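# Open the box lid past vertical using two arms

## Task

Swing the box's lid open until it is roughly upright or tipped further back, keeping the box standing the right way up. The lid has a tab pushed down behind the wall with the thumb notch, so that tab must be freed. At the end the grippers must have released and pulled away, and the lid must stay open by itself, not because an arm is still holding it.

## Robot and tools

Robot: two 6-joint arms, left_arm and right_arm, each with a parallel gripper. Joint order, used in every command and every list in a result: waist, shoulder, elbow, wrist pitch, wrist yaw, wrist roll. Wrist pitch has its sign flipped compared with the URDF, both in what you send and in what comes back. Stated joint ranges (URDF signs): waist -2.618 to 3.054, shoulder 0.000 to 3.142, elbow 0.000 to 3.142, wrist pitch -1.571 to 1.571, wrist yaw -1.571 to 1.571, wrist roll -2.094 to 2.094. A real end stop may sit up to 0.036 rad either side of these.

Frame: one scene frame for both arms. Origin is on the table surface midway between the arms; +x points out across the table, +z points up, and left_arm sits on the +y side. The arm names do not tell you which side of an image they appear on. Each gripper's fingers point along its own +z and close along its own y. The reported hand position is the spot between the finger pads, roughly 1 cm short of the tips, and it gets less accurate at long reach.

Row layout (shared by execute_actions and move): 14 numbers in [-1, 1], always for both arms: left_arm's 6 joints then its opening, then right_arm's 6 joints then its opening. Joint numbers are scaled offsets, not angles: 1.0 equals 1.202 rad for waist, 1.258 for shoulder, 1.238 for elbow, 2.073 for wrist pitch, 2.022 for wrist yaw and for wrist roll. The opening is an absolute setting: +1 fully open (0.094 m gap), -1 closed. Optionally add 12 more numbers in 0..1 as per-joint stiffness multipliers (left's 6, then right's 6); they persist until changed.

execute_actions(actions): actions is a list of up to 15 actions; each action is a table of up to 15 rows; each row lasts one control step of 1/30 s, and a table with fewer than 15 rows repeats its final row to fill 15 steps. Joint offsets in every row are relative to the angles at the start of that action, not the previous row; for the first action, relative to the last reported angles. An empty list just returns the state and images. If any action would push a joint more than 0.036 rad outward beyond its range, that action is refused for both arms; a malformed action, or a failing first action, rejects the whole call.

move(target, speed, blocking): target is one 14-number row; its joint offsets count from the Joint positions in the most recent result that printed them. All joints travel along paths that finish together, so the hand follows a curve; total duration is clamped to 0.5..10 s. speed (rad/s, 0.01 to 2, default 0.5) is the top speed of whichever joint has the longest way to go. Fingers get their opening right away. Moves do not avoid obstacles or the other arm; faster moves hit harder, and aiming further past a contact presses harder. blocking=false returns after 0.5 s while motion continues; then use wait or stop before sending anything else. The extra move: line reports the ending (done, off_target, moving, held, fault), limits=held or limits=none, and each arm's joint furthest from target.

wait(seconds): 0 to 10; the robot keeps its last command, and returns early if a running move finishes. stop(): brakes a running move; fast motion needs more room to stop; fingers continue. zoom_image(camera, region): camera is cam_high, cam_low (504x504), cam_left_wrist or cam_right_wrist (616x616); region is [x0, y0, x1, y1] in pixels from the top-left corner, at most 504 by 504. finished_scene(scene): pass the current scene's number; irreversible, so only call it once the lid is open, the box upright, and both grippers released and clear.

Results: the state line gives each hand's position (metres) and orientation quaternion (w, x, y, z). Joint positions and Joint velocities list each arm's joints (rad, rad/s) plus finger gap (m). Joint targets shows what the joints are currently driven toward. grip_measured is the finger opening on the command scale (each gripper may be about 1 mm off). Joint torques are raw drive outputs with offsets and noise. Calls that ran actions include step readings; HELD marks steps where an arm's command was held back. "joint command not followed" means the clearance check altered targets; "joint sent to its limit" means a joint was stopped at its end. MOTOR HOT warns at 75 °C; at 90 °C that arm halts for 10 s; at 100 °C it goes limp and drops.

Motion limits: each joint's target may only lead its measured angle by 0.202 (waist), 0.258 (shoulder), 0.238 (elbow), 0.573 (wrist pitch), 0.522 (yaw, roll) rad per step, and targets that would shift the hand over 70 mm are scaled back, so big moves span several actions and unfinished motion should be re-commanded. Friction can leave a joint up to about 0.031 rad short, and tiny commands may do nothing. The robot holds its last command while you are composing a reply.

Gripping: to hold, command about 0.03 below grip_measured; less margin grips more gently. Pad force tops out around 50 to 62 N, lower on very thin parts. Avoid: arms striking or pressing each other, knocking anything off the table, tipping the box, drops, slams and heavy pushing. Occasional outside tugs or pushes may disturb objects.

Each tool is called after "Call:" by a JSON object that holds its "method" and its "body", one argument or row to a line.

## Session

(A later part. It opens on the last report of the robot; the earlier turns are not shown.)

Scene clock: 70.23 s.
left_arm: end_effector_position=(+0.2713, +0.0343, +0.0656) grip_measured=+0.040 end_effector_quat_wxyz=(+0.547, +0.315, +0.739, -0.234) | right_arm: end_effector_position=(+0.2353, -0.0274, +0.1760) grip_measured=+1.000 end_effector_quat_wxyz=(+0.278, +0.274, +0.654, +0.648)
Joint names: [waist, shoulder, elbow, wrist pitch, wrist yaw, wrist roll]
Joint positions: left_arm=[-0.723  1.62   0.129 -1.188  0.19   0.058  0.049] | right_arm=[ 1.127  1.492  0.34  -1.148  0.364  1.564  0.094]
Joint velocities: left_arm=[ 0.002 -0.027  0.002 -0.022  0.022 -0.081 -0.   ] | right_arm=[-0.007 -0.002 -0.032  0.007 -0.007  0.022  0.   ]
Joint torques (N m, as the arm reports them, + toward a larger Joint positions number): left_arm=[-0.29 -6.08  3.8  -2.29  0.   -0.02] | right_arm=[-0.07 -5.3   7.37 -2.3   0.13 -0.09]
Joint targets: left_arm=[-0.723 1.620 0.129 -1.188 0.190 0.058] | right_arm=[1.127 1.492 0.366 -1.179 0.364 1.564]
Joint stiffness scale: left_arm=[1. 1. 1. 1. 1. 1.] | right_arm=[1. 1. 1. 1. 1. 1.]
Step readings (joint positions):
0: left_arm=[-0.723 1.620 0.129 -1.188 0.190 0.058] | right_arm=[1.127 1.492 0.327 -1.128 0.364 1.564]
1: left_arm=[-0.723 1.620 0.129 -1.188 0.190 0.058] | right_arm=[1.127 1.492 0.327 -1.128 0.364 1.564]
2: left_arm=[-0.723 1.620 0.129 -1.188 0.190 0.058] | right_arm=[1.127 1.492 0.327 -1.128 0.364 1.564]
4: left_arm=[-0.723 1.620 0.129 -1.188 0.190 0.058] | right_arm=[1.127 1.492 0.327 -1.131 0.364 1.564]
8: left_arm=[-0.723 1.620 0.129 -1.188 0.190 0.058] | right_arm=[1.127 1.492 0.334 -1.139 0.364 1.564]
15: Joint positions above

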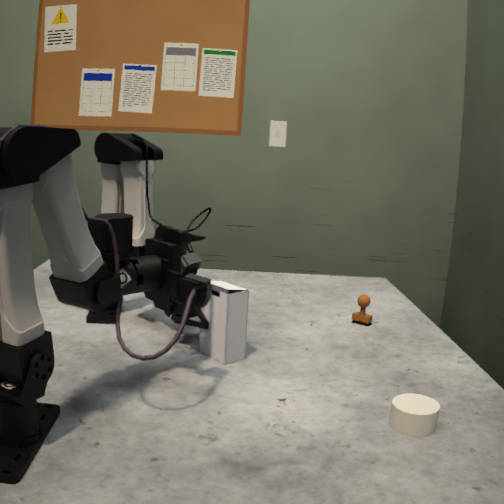

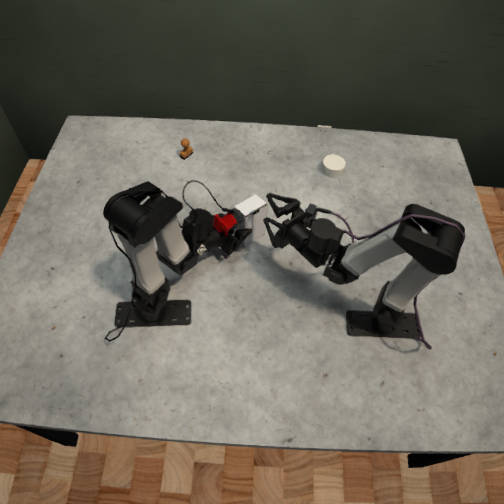

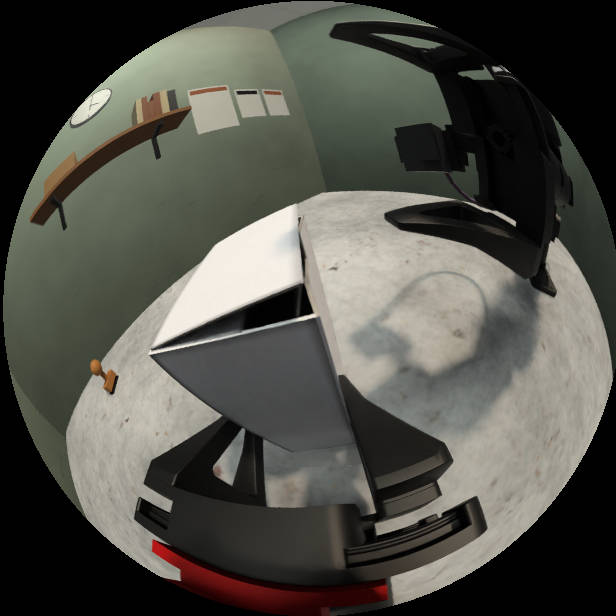

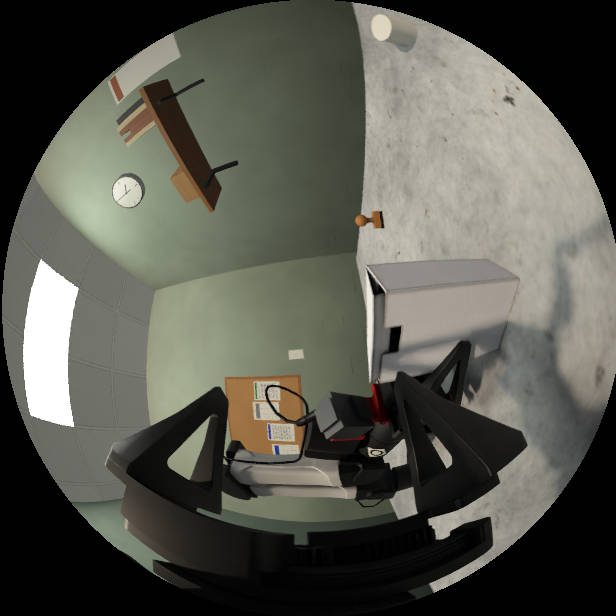

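Call:
{"method": "execute_actions", "body": {
  "actions": []
}}

Scene clock: 70.93 s.
left_arm: end_effector_position=(+0.2713, +0.0343, +0.0656) grip_measured=+0.040 end_effector_quat_wxyz=(+0.547, +0.315, +0.739, -0.234) | right_arm: end_effector_position=(+0.2353, -0.0274, +0.1762) grip_measured=+1.000 end_effector_quat_wxyz=(+0.278, +0.274, +0.653, +0.649)
Joint names: [waist, shoulder, elbow, wrist pitch, wrist yaw, wrist roll]
Joint positions: left_arm=[-0.723  1.62   0.129 -1.188  0.19   0.058  0.049] | right_arm=[ 1.127  1.492  0.34  -1.149  0.364  1.564  0.094]
Joint velocities: left_arm=[ 0.002 -0.012 -0.002  0.051  0.022  0.037 -0.   ] | right_arm=[-0.007  0.007 -0.007  0.037 -0.037  0.051  0.   ]
Joint torques (N m, as the arm reports them, + toward a larger Joint positions number): left_arm=[-0.33 -6.09  3.74 -2.29  0.01 -0.02] | right_arm=[-0.08 -5.31  7.36 -2.31  0.13 -0.08]
Joint targets: left_arm=[-0.723 1.620 0.129 -1.188 0.190 0.058] | right_arm=[1.127 1.492 0.366 -1.179 0.364 1.564]
Joint stiffness scale: left_arm=[1. 1. 1. 1. 1. 1.] | right_arm=[1. 1. 1. 1. 1. 1.]

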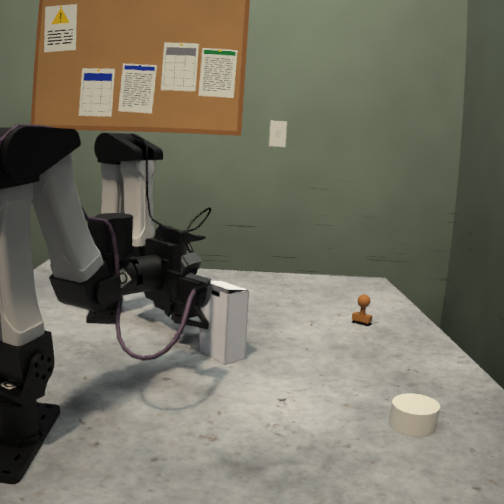

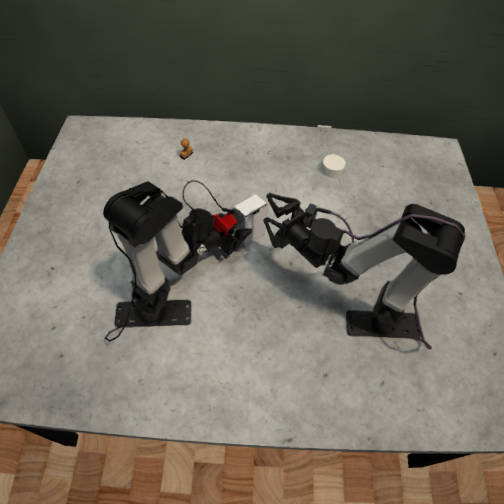

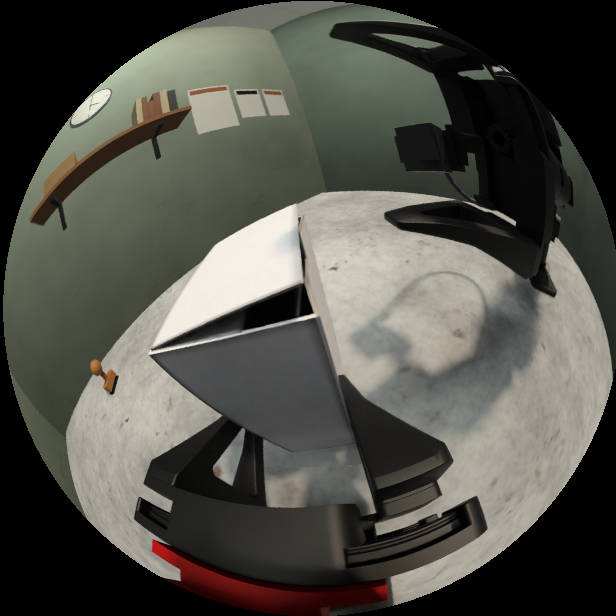

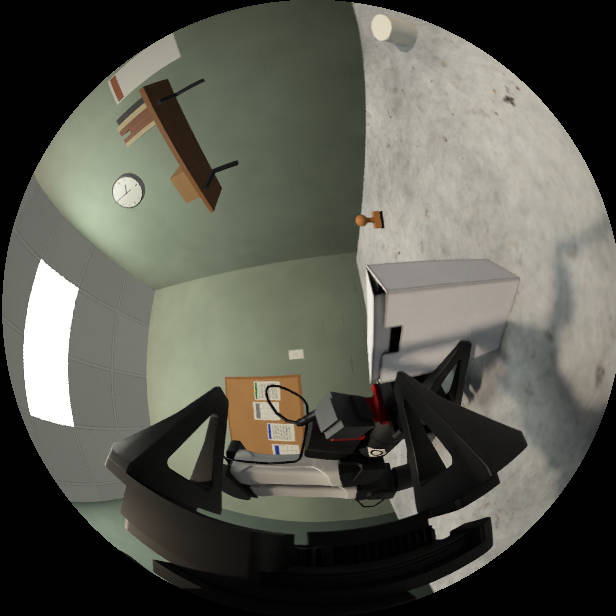

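Call:
{"method": "move", "body": {
  "target": [0, 0, 0, 0, 0, 0, 0.0, 0, 0.1409, 0.0901, -0.0520, 0, 0, 1],
  "speed": 0.25
}}

Scene clock: 83.73 s.
left_arm: end_effector_position=(+0.2713, +0.0343, +0.0656) grip_measured=+0.040 end_effector_quat_wxyz=(+0.547, +0.315, +0.739, -0.234) | right_arm: end_effector_position=(+0.2466, -0.0032, +0.1647) grip_measured=+1.000 end_effector_quat_wxyz=(+0.278, +0.274, +0.654, +0.648)
Joint names: [waist, shoulder, elbow, wrist pitch, wrist yaw, wrist roll]
Joint positions: left_arm=[-0.723  1.62   0.129 -1.188  0.19   0.058  0.049] | right_arm=[ 1.127  1.654  0.424 -1.226  0.364  1.564  0.094]
Joint velocities: left_arm=[-0.002 -0.042  0.002 -0.022 -0.051 -0.007 -0.001] | right_arm=[ 0.002 -0.017 -0.002  0.022  0.007 -0.095  0.   ]
Joint torques (N m, as the arm reports them, + toward a larger Joint positions number): left_arm=[-0.32 -6.08  3.75 -2.29  0.01 -0.02] | right_arm=[-0.07 -5.2   7.14 -2.31  0.12 -0.09]
Joint targets: left_arm=[-0.723 1.620 0.129 -1.188 0.190 0.058] | right_arm=[1.127 1.670 0.451 -1.257 0.364 1.564]
Joint stiffness scale: left_arm=[1. 1. 1. 1. 1. 1.] | right_arm=[1. 1. 1. 1. 1. 1.]
move: off_target (right_arm); limits=none; left_arm: farthest joint: the waist, 0.000 radians from its target (0.000 radians at the start); right_arm: farthest joint: the wrist pitch, 0.031 radians from its target (0.108 radians at the start)

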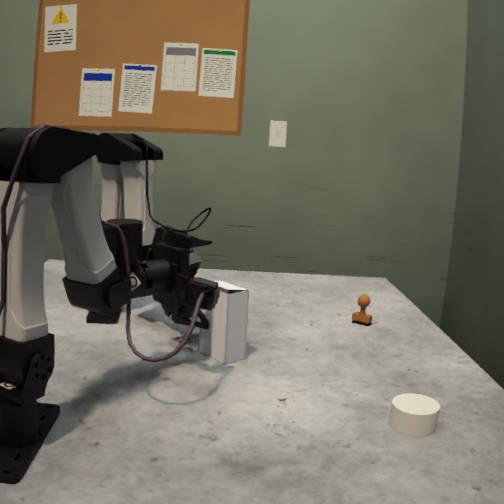

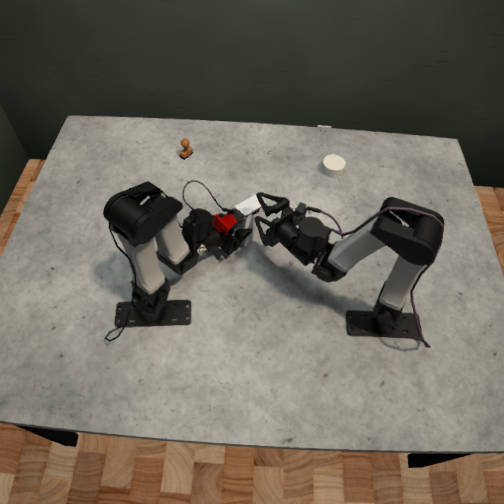

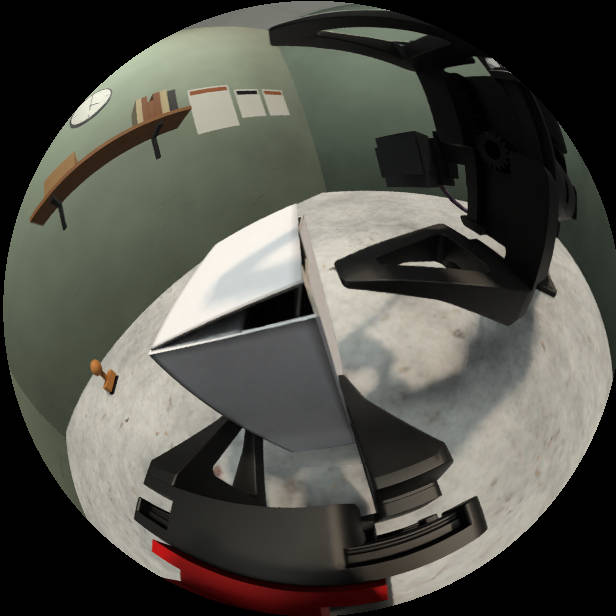

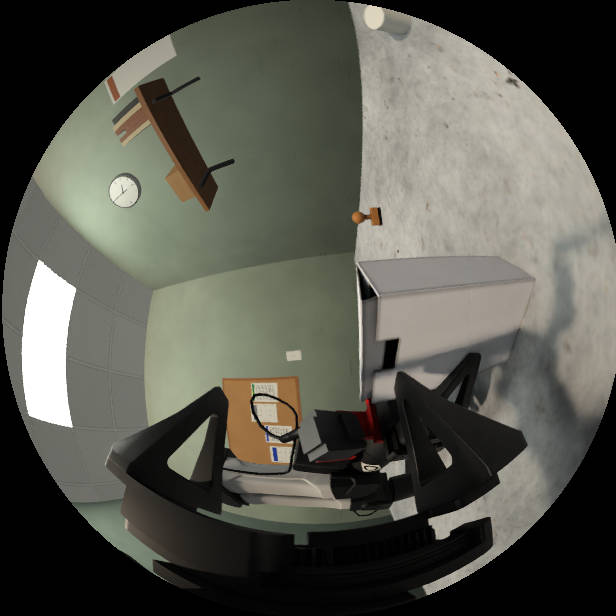

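Call:
{"method": "zoom_image", "body": {
  "camera": "cam_right_wrist",
  "region": [340, 300, 450, 410]
}}

Call:
{"method": "zoom_image", "body": {
  "camera": "cam_left_wrist",
  "region": [260, 195, 400, 335]
}}

Region (340, 300, 450, 410) of cam_right_wrist's 616x616 image, scaled by 4.582, with more detail than that image has.

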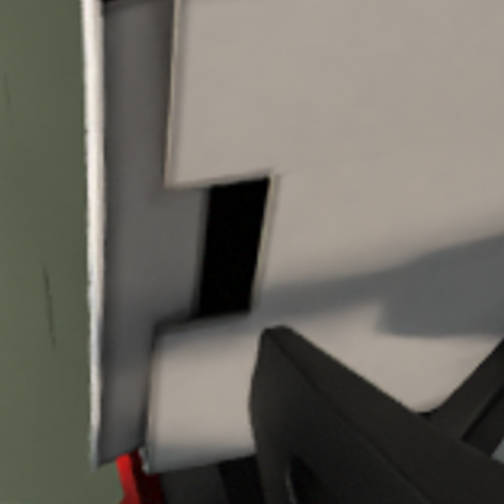

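Region (260, 195, 400, 335) of cam_left_wrist's 616x616 image, scaled by 3.600, with more detail than that image has.

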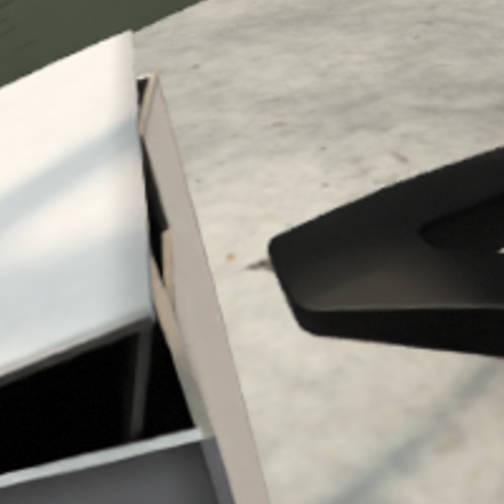

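Call:
{"method": "move", "body": {
  "target": [0, 0, 0, 0, 0, 0, 0.0, -0.0235, 0.0209, 0.0369, -0.0058, 0, 0, 1],
  "speed": 0.12
}}

Scene clock: 89.57 s.
left_arm: end_effector_position=(+0.2713, +0.0343, +0.0656) grip_measured=+0.040 end_effector_quat_wxyz=(+0.547, +0.315, +0.739, -0.234) | right_arm: end_effector_position=(+0.2544, -0.0029, +0.1682) grip_measured=+1.000 end_effector_quat_wxyz=(+0.284, +0.279, +0.648, +0.650)
Joint names: [waist, shoulder, elbow, wrist pitch, wrist yaw, wrist roll]
Joint positions: left_arm=[-0.723  1.62   0.129 -1.188  0.19   0.058  0.049] | right_arm=[ 1.11   1.664  0.443 -1.226  0.364  1.564  0.094]
Joint velocities: left_arm=[-0.007 -0.002 -0.002 -0.066 -0.022  0.066 -0.001] | right_arm=[-0.007 -0.017  0.007  0.007 -0.051 -0.081  0.   ]
Joint torques (N m, as the arm reports them, + toward a larger Joint positions number): left_arm=[-0.32 -6.09  3.74 -2.29  0.01 -0.02] | right_arm=[-1.   -5.28  7.08 -2.12  0.12 -0.09]
Joint targets: left_arm=[-0.723 1.620 0.129 -1.188 0.190 0.058] | right_arm=[1.099 1.681 0.470 -1.238 0.364 1.564]
Joint stiffness scale: left_arm=[1. 1. 1. 1. 1. 1.] | right_arm=[1. 1. 1. 1. 1. 1.]
move: off_target (right_arm); limits=none; left_arm: farthest joint: the waist, 0.000 radians from its target (0.000 radians at the start); right_arm: farthest joint: the elbow, 0.026 radians from its target (0.046 radians at the start)

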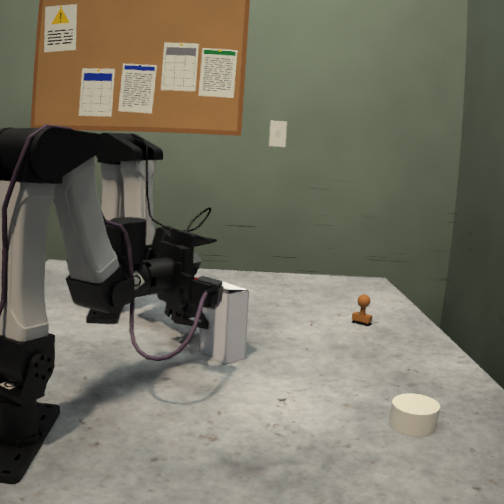

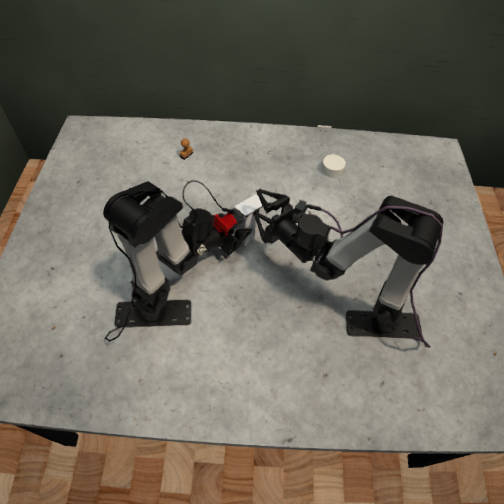

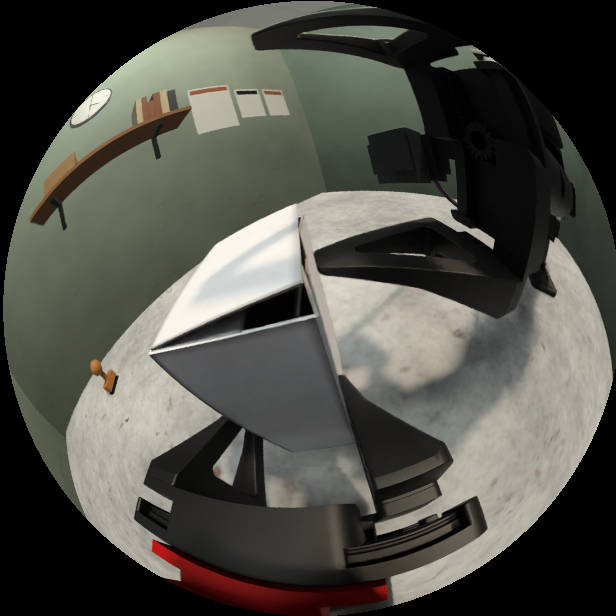

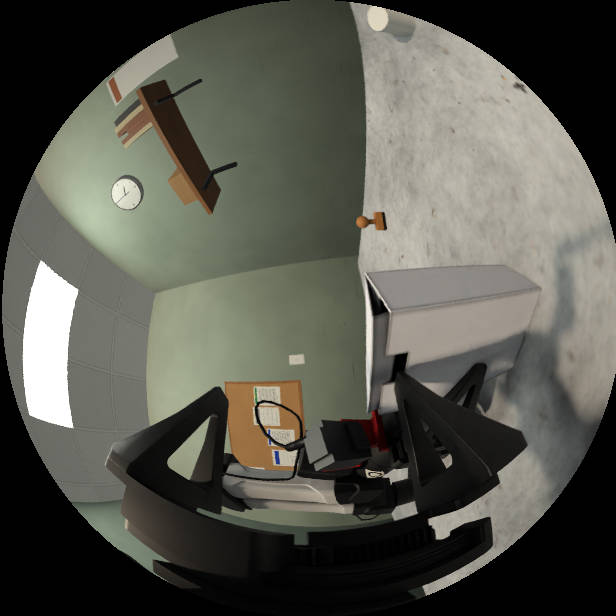

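Call:
{"method": "zoom_image", "body": {
  "camera": "cam_right_wrist",
  "region": [355, 330, 445, 420]
}}

Call:
{"method": "zoom_image", "body": {
  "camera": "cam_left_wrist",
  "region": [270, 200, 380, 310]
}}

Region (355, 330, 445, 420) of cam_right_wrist's 616x616 image, scaled by 5.600, with more detail than that image has.

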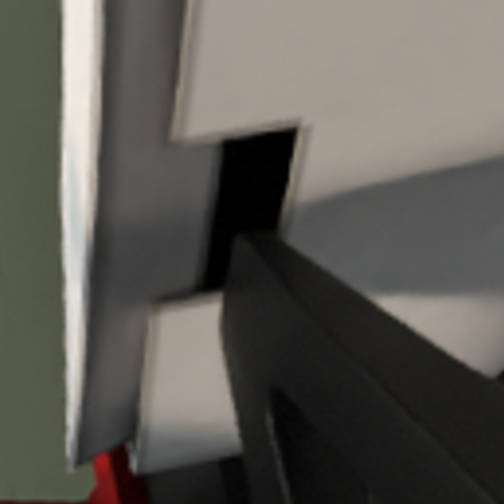

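Region (270, 200, 380, 310) of cam_left_wrist's 616x616 image, scaled by 4.582, with more detail than that image has.

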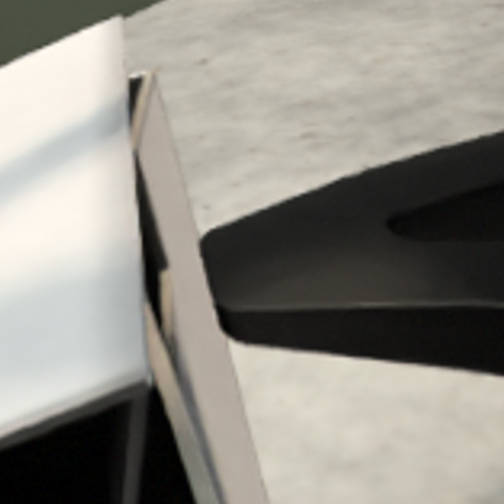

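Call:
{"method": "execute_actions", "body": {
  "actions": [
    [[0,0,0,0,0,0,0,-0.0108,0.0127,0.0218,-0.0058,0,0,1],[0,0,0,0,0,0,0,-0.0125,0.0127,0.0218,-0.0058,0,0,1],[0,0,0,0,0,0,0,-0.0141,0.0127,0.0218,-0.0058,0,0,1],[0,0,0,0,0,0,0,-0.0158,0.0155,0.0246,-0.0058,0,0,1],[0,0,0,0,0,0,0,-0.0175,0.0183,0.0275,-0.0058,0,0,1],[0,0,0,0,0,0,0,-0.0183,0.0211,0.0303,-0.0058,0,0,1],[0,0,0,0,0,0,0,-0.0191,0.0239,0.0331,-0.0058,0,0,1],[0,0,0,0,0,0,0,-0.02,0.0267,0.0359,-0.0058,0,0,1],[0,0,0,0,0,0,0,-0.0208,0.0295,0.0388,-0.0058,0,0,1],[0,0,0,0,0,0,0,-0.0216,0.0322,0.0416,-0.0058,0,0,1],[0,0,0,0,0,0,0,-0.0225,0.0350,0.0444,-0.0058,0,0,1],[0,0,0,0,0,0,0,-0.0233,0.0378,0.0473,-0.0058,0,0,1],[0,0,0,0,0,0,0,-0.024,0.0406,0.0501,-0.0058,0,0,1],[0,0,0,0,0,0,0,-0.0244,0.0434,0.0529,-0.0058,0,0,1],[0,0,0,0,0,0,0,-0.0244,0.0462,0.0557,-0.0058,0,0,1]]
  ]
}}

Call:
{"method": "wait", "body": {
  "seconds": 0.4
}}

Scene clock: 95.00 s.
left_arm: end_effector_position=(+0.2714, +0.0344, +0.0656) grip_measured=+0.040 end_effector_quat_wxyz=(+0.547, +0.315, +0.740, -0.233) | right_arm: end_effector_position=(+0.2643, +0.0015, +0.1673) grip_measured=+1.000 end_effector_quat_wxyz=(+0.289, +0.284, +0.645, +0.648)
Joint names: [waist, shoulder, elbow, wrist pitch, wrist yaw, wrist roll]
Joint positions: left_arm=[-0.723  1.62   0.129 -1.188  0.19   0.058  0.049] | right_arm=[ 1.094  1.699  0.479 -1.226  0.364  1.564  0.094]
Joint velocities: left_arm=[-0.007 -0.002 -0.002 -0.007  0.037 -0.081 -0.   ] | right_arm=[-0.027  0.1    0.1   -0.066 -0.066 -0.022  0.   ]
Joint torques (N m, as the arm reports them, + toward a larger Joint positions number): left_arm=[-0.37 -6.09  3.82 -2.29  0.01 -0.03] | right_arm=[-0.96 -5.6   7.15 -2.13  0.12 -0.08]
Joint targets: left_arm=[-0.723 1.620 0.129 -1.188 0.190 0.058] | right_arm=[1.081 1.722 0.512 -1.238 0.364 1.564]
Joint stiffness scale: left_arm=[1. 1. 1. 1. 1. 1.] | right_arm=[1. 1. 1. 1. 1. 1.]
Step readings (joint positions):
0: left_arm=[-0.723 1.620 0.129 -1.188 0.190 0.058] | right_arm=[1.110 1.664 0.443 -1.226 0.364 1.564]
1: left_arm=[-0.723 1.620 0.129 -1.188 0.190 0.058] | right_arm=[1.110 1.664 0.443 -1.226 0.364 1.564]
2: left_arm=[-0.723 1.620 0.129 -1.188 0.190 0.058] | right_arm=[1.110 1.664 0.443 -1.226 0.364 1.564]
4: left_arm=[-0.723 1.620 0.129 -1.188 0.190 0.058] | right_arm=[1.108 1.664 0.443 -1.226 0.364 1.564]
8: left_arm=[-0.723 1.620 0.129 -1.188 0.190 0.058] | right_arm=[1.100 1.670 0.450 -1.226 0.364 1.564]
15: Joint positions above

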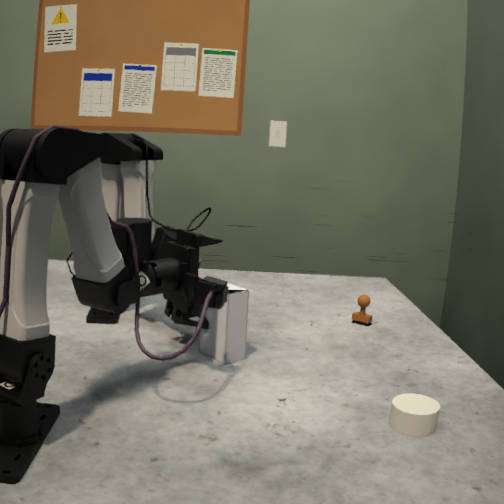

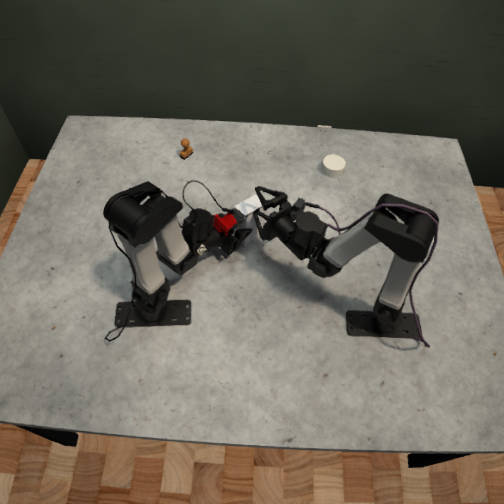

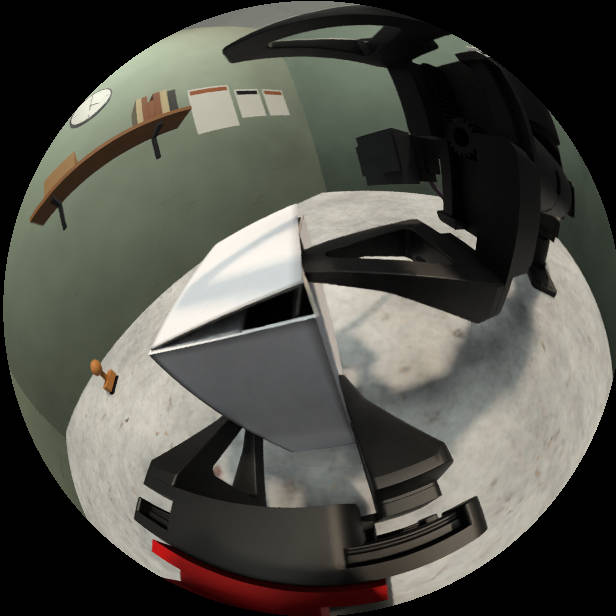

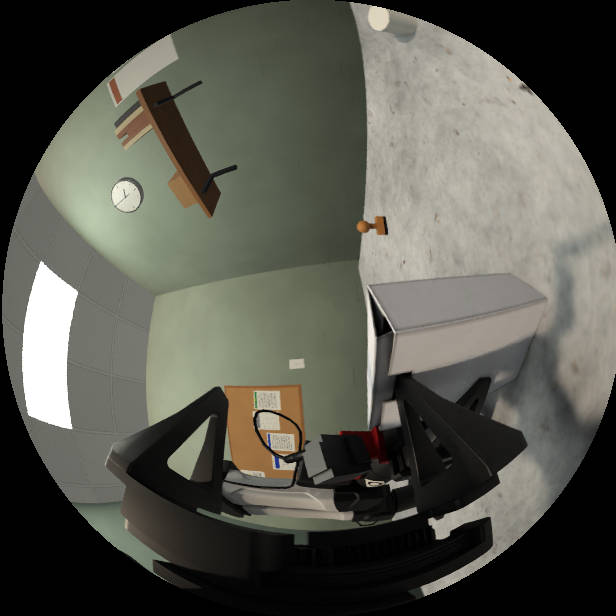

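Scene clock: 95.40 s.
left_arm: end_effector_position=(+0.2714, +0.0344, +0.0656) grip_measured=+0.040 end_effector_quat_wxyz=(+0.547, +0.315, +0.740, -0.233) | right_arm: end_effector_position=(+0.2653, +0.0027, +0.1670) grip_measured=+1.000 end_effector_quat_wxyz=(+0.289, +0.284, +0.645, +0.647)
Joint names: [waist, shoulder, elbow, wrist pitch, wrist yaw, wrist roll]
Joint positions: left_arm=[-0.723  1.62   0.129 -1.188  0.19   0.058  0.049] | right_arm=[ 1.093  1.706  0.485 -1.226  0.364  1.564  0.094]
Joint velocities: left_arm=[-0.002  0.002 -0.002 -0.007 -0.007  0.007 -0.001] | right_arm=[-0.007 -0.017 -0.012  0.022  0.037  0.022  0.   ]
Joint torques (N m, as the arm reports them, + toward a larger Joint positions number): left_arm=[-0.31 -6.1   3.74 -2.29  0.01 -0.02] | right_arm=[-1.02 -5.74  7.16 -2.12  0.13 -0.09]
Joint targets: left_arm=[-0.723 1.620 0.129 -1.188 0.190 0.058] | right_arm=[1.081 1.722 0.512 -1.238 0.364 1.564]
Joint stiffness scale: left_arm=[1. 1. 1. 1. 1. 1.] | right_arm=[1. 1. 1. 1. 1. 1.]
wait: 0.40 s; at rest by 0.23 s

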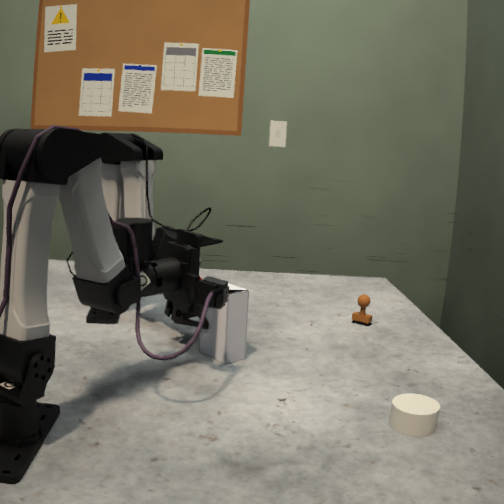

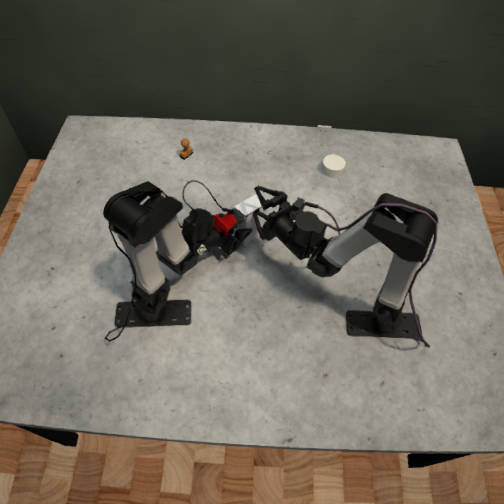

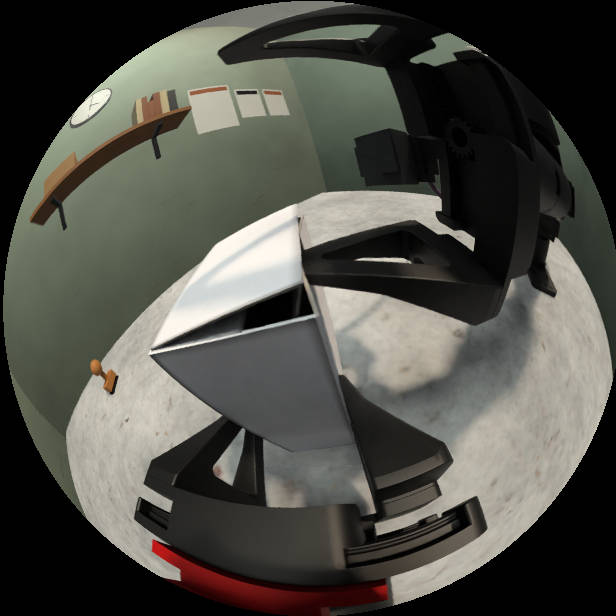

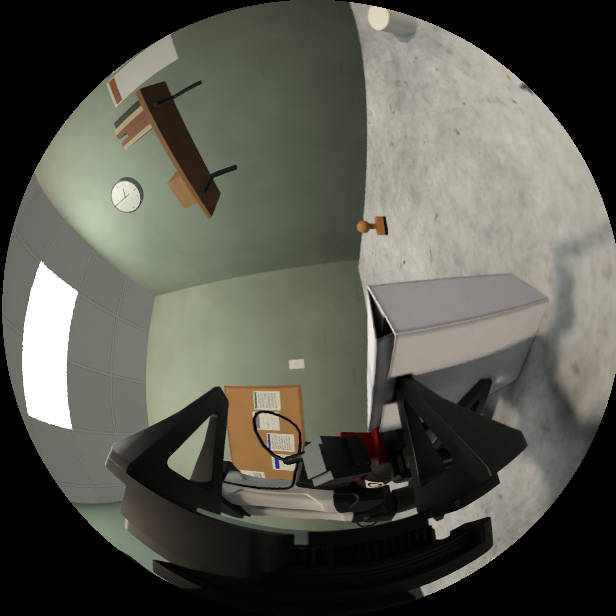

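Call:
{"method": "zoom_image", "body": {
  "camera": "cam_right_wrist",
  "region": [355, 340, 445, 430]
}}

Call:
{"method": "zoom_image", "body": {
  "camera": "cam_left_wrist",
  "region": [240, 200, 370, 330]
}}

Region (355, 340, 445, 430) of cam_right_wrist's 616x616 image, scaled by 5.600, with more detail than that image has.

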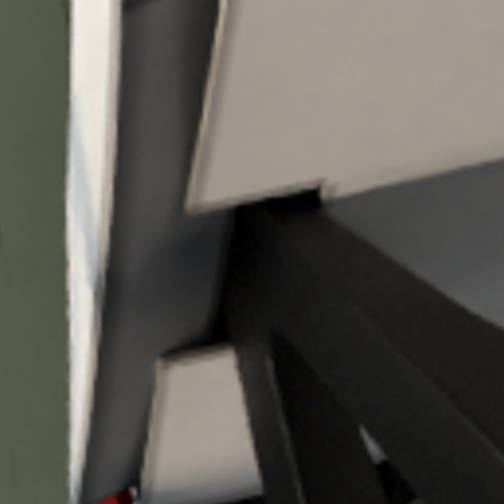

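Region (240, 200, 370, 330) of cam_left_wrist's 616x616 image, scaled by 3.877, with more detail than that image has.

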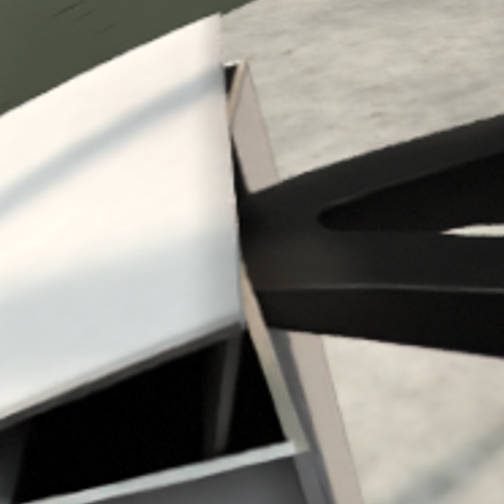

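Call:
{"method": "execute_actions", "body": {
  "actions": [
    [[0,0,0,0,0,0,0,0,-0.010,0.018,-0.010,0,0,1],[0,0,0,0,0,0,0,0,-0.019,0.018,-0.010,0,0,1],[0,0,0,0,0,0,0,0,-0.022,0.018,-0.010,0,0,1],[0,0,0,0,0,0,0,0,-0.025,0.018,-0.010,0,0,1],[0,0,0,0,0,0,0,0,-0.028,0.018,-0.010,0,0,1],[0,0,0,0,0,0,0,0,-0.031,0.018,-0.010,0,0,1],[0,0,0,0,0,0,0,0,-0.034,0.018,-0.010,0,0,1],[0,0,0,0,0,0,0,0,-0.037,0.018,-0.010,0,0,1],[0,0,0,0,0,0,0,0,-0.040,0.018,-0.010,0,0,1],[0,0,0,0,0,0,0,0,-0.043,0.018,-0.010,0,0,1],[0,0,0,0,0,0,0,0,-0.046,0.018,-0.010,0,0,1],[0,0,0,0,0,0,0,0,-0.049,0.018,-0.010,0,0,1],[0,0,0,0,0,0,0,0,-0.052,0.018,-0.010,0,0,1],[0,0,0,0,0,0,0,0,-0.055,0.018,-0.010,0,0,1],[0,0,0,0,0,0,0,0,-0.057,0.018,-0.010,0,0,1]]
  ]
}}

Call:
{"method": "wait", "body": {
  "seconds": 0.3
}}

Scene clock: 99.70 s.
left_arm: end_effector_position=(+0.2714, +0.0344, +0.0656) grip_measured=+0.039 end_effector_quat_wxyz=(+0.547, +0.315, +0.740, -0.233) | right_arm: end_effector_position=(+0.2642, +0.0005, +0.1835) grip_measured=+1.000 end_effector_quat_wxyz=(+0.290, +0.284, +0.631, +0.661)
Joint names: [waist, shoulder, elbow, wrist pitch, wrist yaw, wrist roll]
Joint positions: left_arm=[-0.723  1.62   0.129 -1.188  0.19   0.058  0.049] | right_arm=[ 1.093  1.665  0.485 -1.226  0.364  1.564  0.094]
Joint velocities: left_arm=[-0.007 -0.002 -0.002  0.081  0.037 -0.022 -0.   ] | right_arm=[ 0.012 -0.105 -0.007  0.066  0.037 -0.007  0.   ]
Joint torques (N m, as the arm reports them, + toward a larger Joint positions number): left_arm=[-0.31 -6.09  3.74 -2.29  0.01 -0.02] | right_arm=[-0.07 -9.37  6.94 -2.19  0.12 -0.08]
Joint targets: left_arm=[-0.723 1.620 0.129 -1.188 0.190 0.058] | right_arm=[1.093 1.634 0.508 -1.247 0.364 1.564]
Joint stiffness scale: left_arm=[1. 1. 1. 1. 1. 1.] | right_arm=[1. 1. 1. 1. 1. 1.]
Step readings (joint positions):
0: left_arm=[-0.723 1.620 0.129 -1.188 0.190 0.058] | right_arm=[1.093 1.706 0.485 -1.226 0.364 1.564]
1: left_arm=[-0.723 1.620 0.129 -1.188 0.190 0.058] | right_arm=[1.093 1.706 0.485 -1.226 0.364 1.564]
2: left_arm=[-0.723 1.620 0.129 -1.188 0.190 0.058] | right_arm=[1.093 1.706 0.485 -1.226 0.364 1.564]
4: left_arm=[-0.723 1.620 0.129 -1.188 0.190 0.058] | right_arm=[1.093 1.706 0.485 -1.226 0.364 1.564]
8: left_arm=[-0.723 1.620 0.129 -1.188 0.190 0.058] | right_arm=[1.093 1.697 0.485 -1.226 0.364 1.564]
15: Joint positions above

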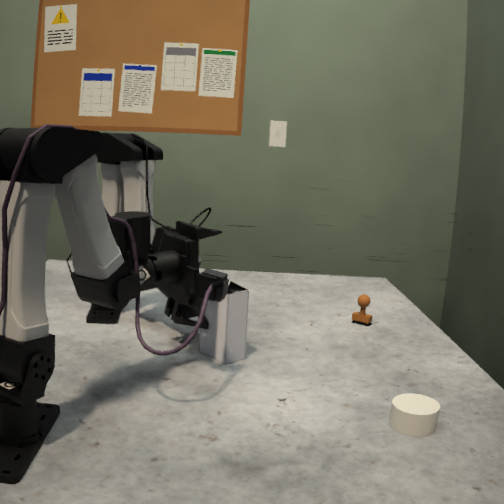

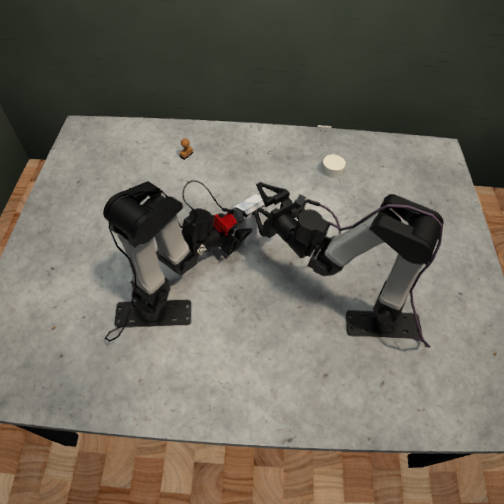

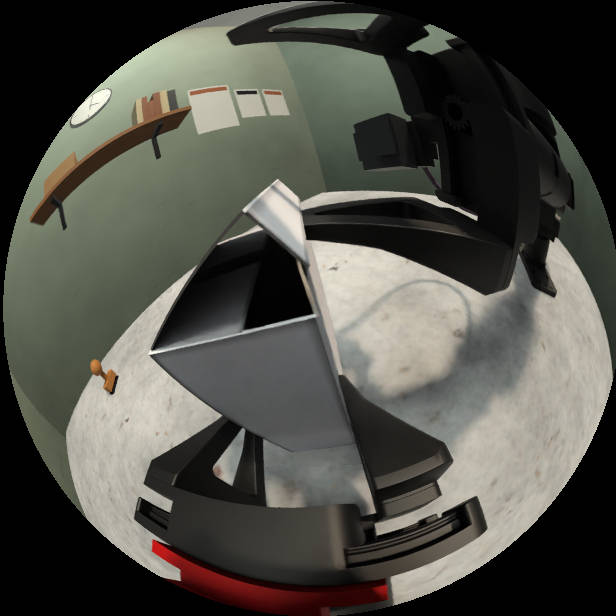

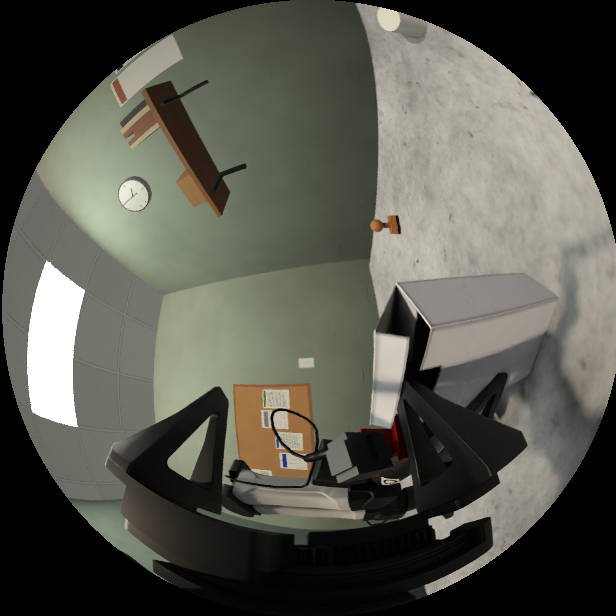

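Scene clock: 100.00 s.
left_arm: end_effector_position=(+0.2714, +0.0344, +0.0656) grip_measured=+0.039 end_effector_quat_wxyz=(+0.547, +0.315, +0.740, -0.233) | right_arm: end_effector_position=(+0.2640, +0.0001, +0.1862) grip_measured=+1.000 end_effector_quat_wxyz=(+0.290, +0.283, +0.628, +0.664)
Joint names: [waist, shoulder, elbow, wrist pitch, wrist yaw, wrist roll]
Joint positions: left_arm=[-0.723  1.62   0.129 -1.188  0.19   0.058  0.049] | right_arm=[ 1.093  1.659  0.485 -1.226  0.364  1.564  0.094]
Joint velocities: left_arm=[-0.007 -0.012  0.007  0.051  0.051 -0.095  0.   ] | right_arm=[-0.007 -0.002  0.012  0.051  0.022 -0.007  0.   ]
Joint torques (N m, as the arm reports them, + toward a larger Joint positions number): left_arm=[-0.31 -6.09  3.75 -2.29  0.01 -0.02] | right_arm=[-0.07 -9.31  6.98 -2.19  0.11 -0.08]
Joint targets: left_arm=[-0.723 1.620 0.129 -1.188 0.190 0.058] | right_arm=[1.093 1.634 0.508 -1.247 0.364 1.564]
Joint stiffness scale: left_arm=[1. 1. 1. 1. 1. 1.] | right_arm=[1. 1. 1. 1. 1. 1.]
wait: 0.30 s; at rest by 0.23 s

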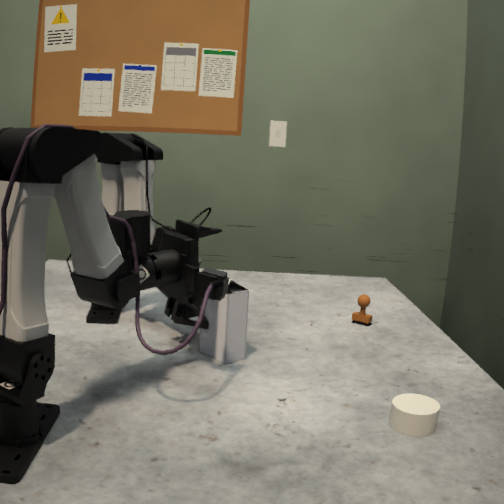

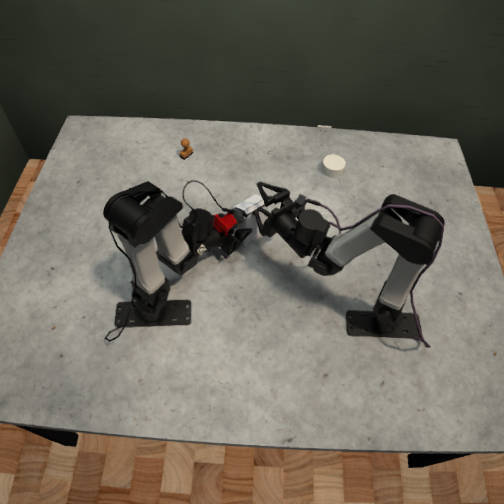

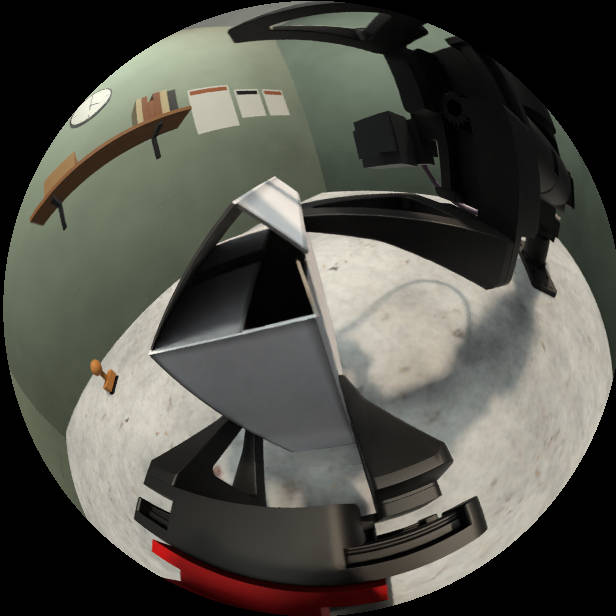

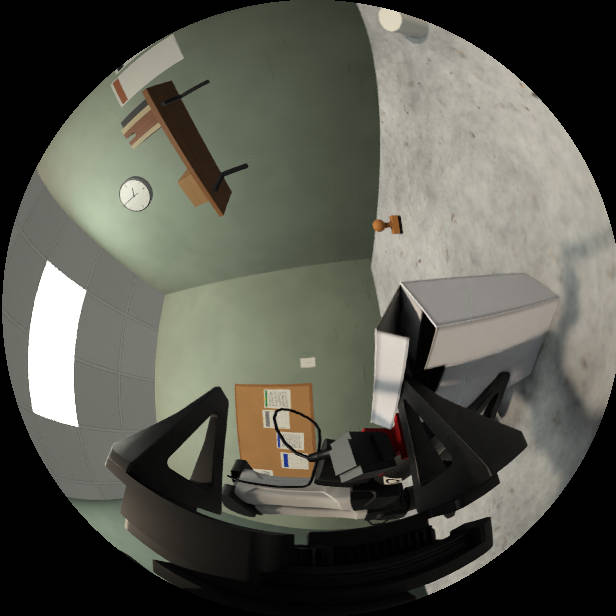

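Call:
{"method": "execute_actions", "body": {
  "actions": [
    [[0,0,0,0,0,0,0,0,-0.005,0.022,-0.010,0,0,1],[0,0,0,0,0,0,0,0,-0.005,0.025,-0.010,0,0,1],[0,0,0,0,0,0,0,0,-0.005,0.028,-0.010,0,0,1],[0,0,0,0,0,0,0,0,-0.005,0.032,-0.010,0,0,1],[0,0,0,0,0,0,0,0,-0.005,0.036,-0.010,0,0,1],[0,0,0,0,0,0,0,0,-0.005,0.040,-0.010,0,0,1],[0,0,0,0,0,0,0,0,-0.005,0.044,-0.010,0,0,1],[0,0,0,0,0,0,0,0,-0.005,0.048,-0.010,0,0,1],[0,0,0,0,0,0,0,0,-0.005,0.052,-0.010,0,0,1],[0,0,0,0,0,0,0,0,-0.005,0.056,-0.010,0,0,1],[0,0,0,0,0,0,0,0,-0.005,0.059,-0.010,0,0,1],[0,0,0,0,0,0,0,0,-0.005,0.061,-0.010,0,0,1],[0,0,0,0,0,0,0,0,-0.005,0.062,-0.010,0,0,1]]
  ]
}}

Scene clock: 105.17 s.
left_arm: end_effector_position=(+0.2714, +0.0344, +0.0656) grip_measured=+0.039 end_effector_quat_wxyz=(+0.547, +0.315, +0.740, -0.233) | right_arm: end_effector_position=(+0.2681, +0.0081, +0.2055) grip_measured=+1.000 end_effector_quat_wxyz=(+0.291, +0.282, +0.610, +0.681)
Joint names: [waist, shoulder, elbow, wrist pitch, wrist yaw, wrist roll]
Joint positions: left_arm=[-0.723  1.62   0.129 -1.188  0.19   0.058  0.049] | right_arm=[ 1.093  1.659  0.535 -1.226  0.364  1.564  0.094]
Joint velocities: left_arm=[ 0.022 -0.002  0.012 -0.095 -0.022 -0.007  0.   ] | right_arm=[-0.012  0.007  0.032  0.007 -0.051  0.007  0.   ]
Joint torques (N m, as the arm reports them, + toward a larger Joint positions number): left_arm=[-0.32 -6.09  3.74 -2.29  0.01 -0.02] | right_arm=[-0.07 -7.81  7.45 -2.17  0.1  -0.08]
Joint targets: left_arm=[-0.723 1.620 0.129 -1.188 0.190 0.058] | right_arm=[1.093 1.652 0.562 -1.247 0.364 1.564]
Joint stiffness scale: left_arm=[1. 1. 1. 1. 1. 1.] | right_arm=[1. 1. 1. 1. 1. 1.]
Step readings (joint positions):
0: left_arm=[-0.723 1.620 0.129 -1.188 0.190 0.058] | right_arm=[1.093 1.659 0.485 -1.226 0.364 1.564]
1: left_arm=[-0.723 1.620 0.129 -1.188 0.190 0.058] | right_arm=[1.093 1.659 0.485 -1.226 0.364 1.564]
2: left_arm=[-0.723 1.620 0.129 -1.188 0.190 0.058] | right_arm=[1.093 1.659 0.485 -1.226 0.364 1.564]
4: left_arm=[-0.723 1.620 0.129 -1.188 0.190 0.058] | right_arm=[1.093 1.659 0.486 -1.226 0.364 1.564]
8: left_arm=[-0.723 1.620 0.129 -1.188 0.190 0.058] | right_arm=[1.093 1.659 0.507 -1.226 0.364 1.564]
15: Joint positions above

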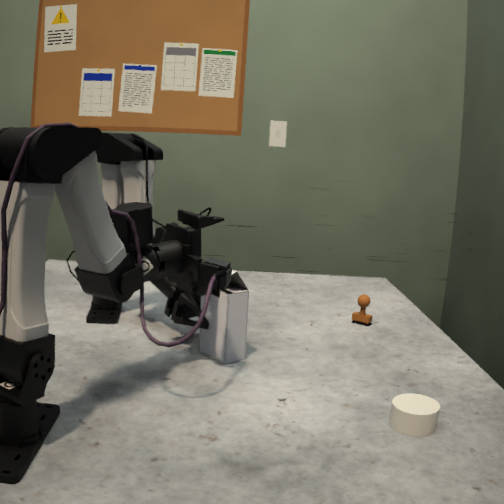

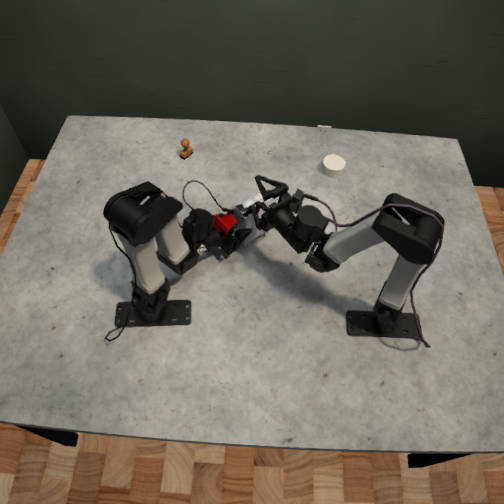

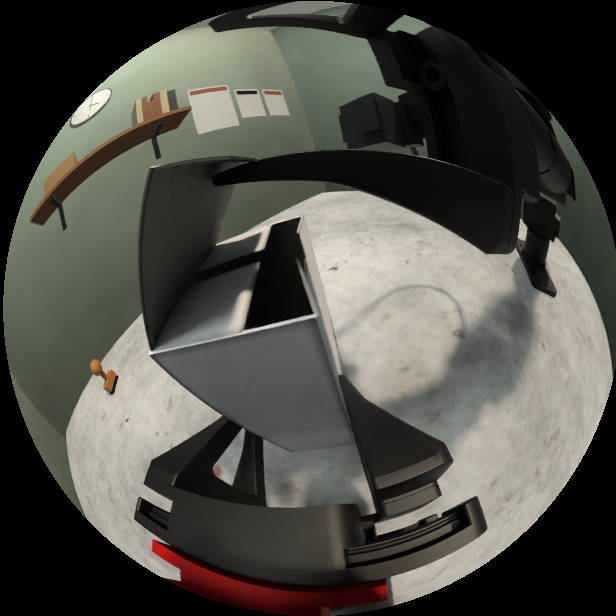

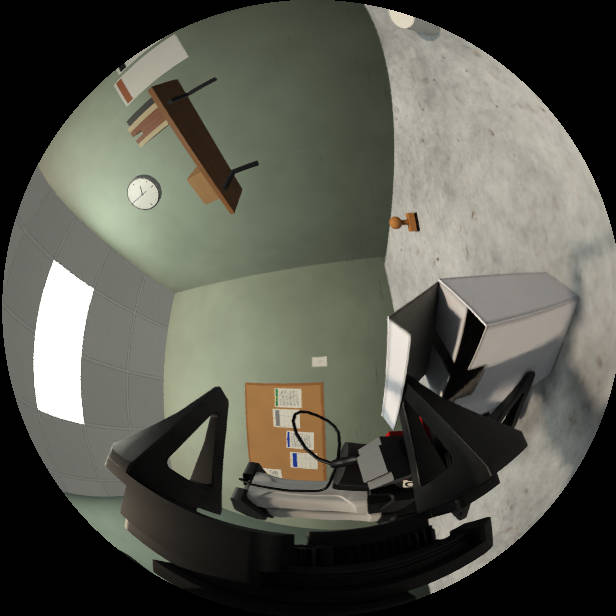

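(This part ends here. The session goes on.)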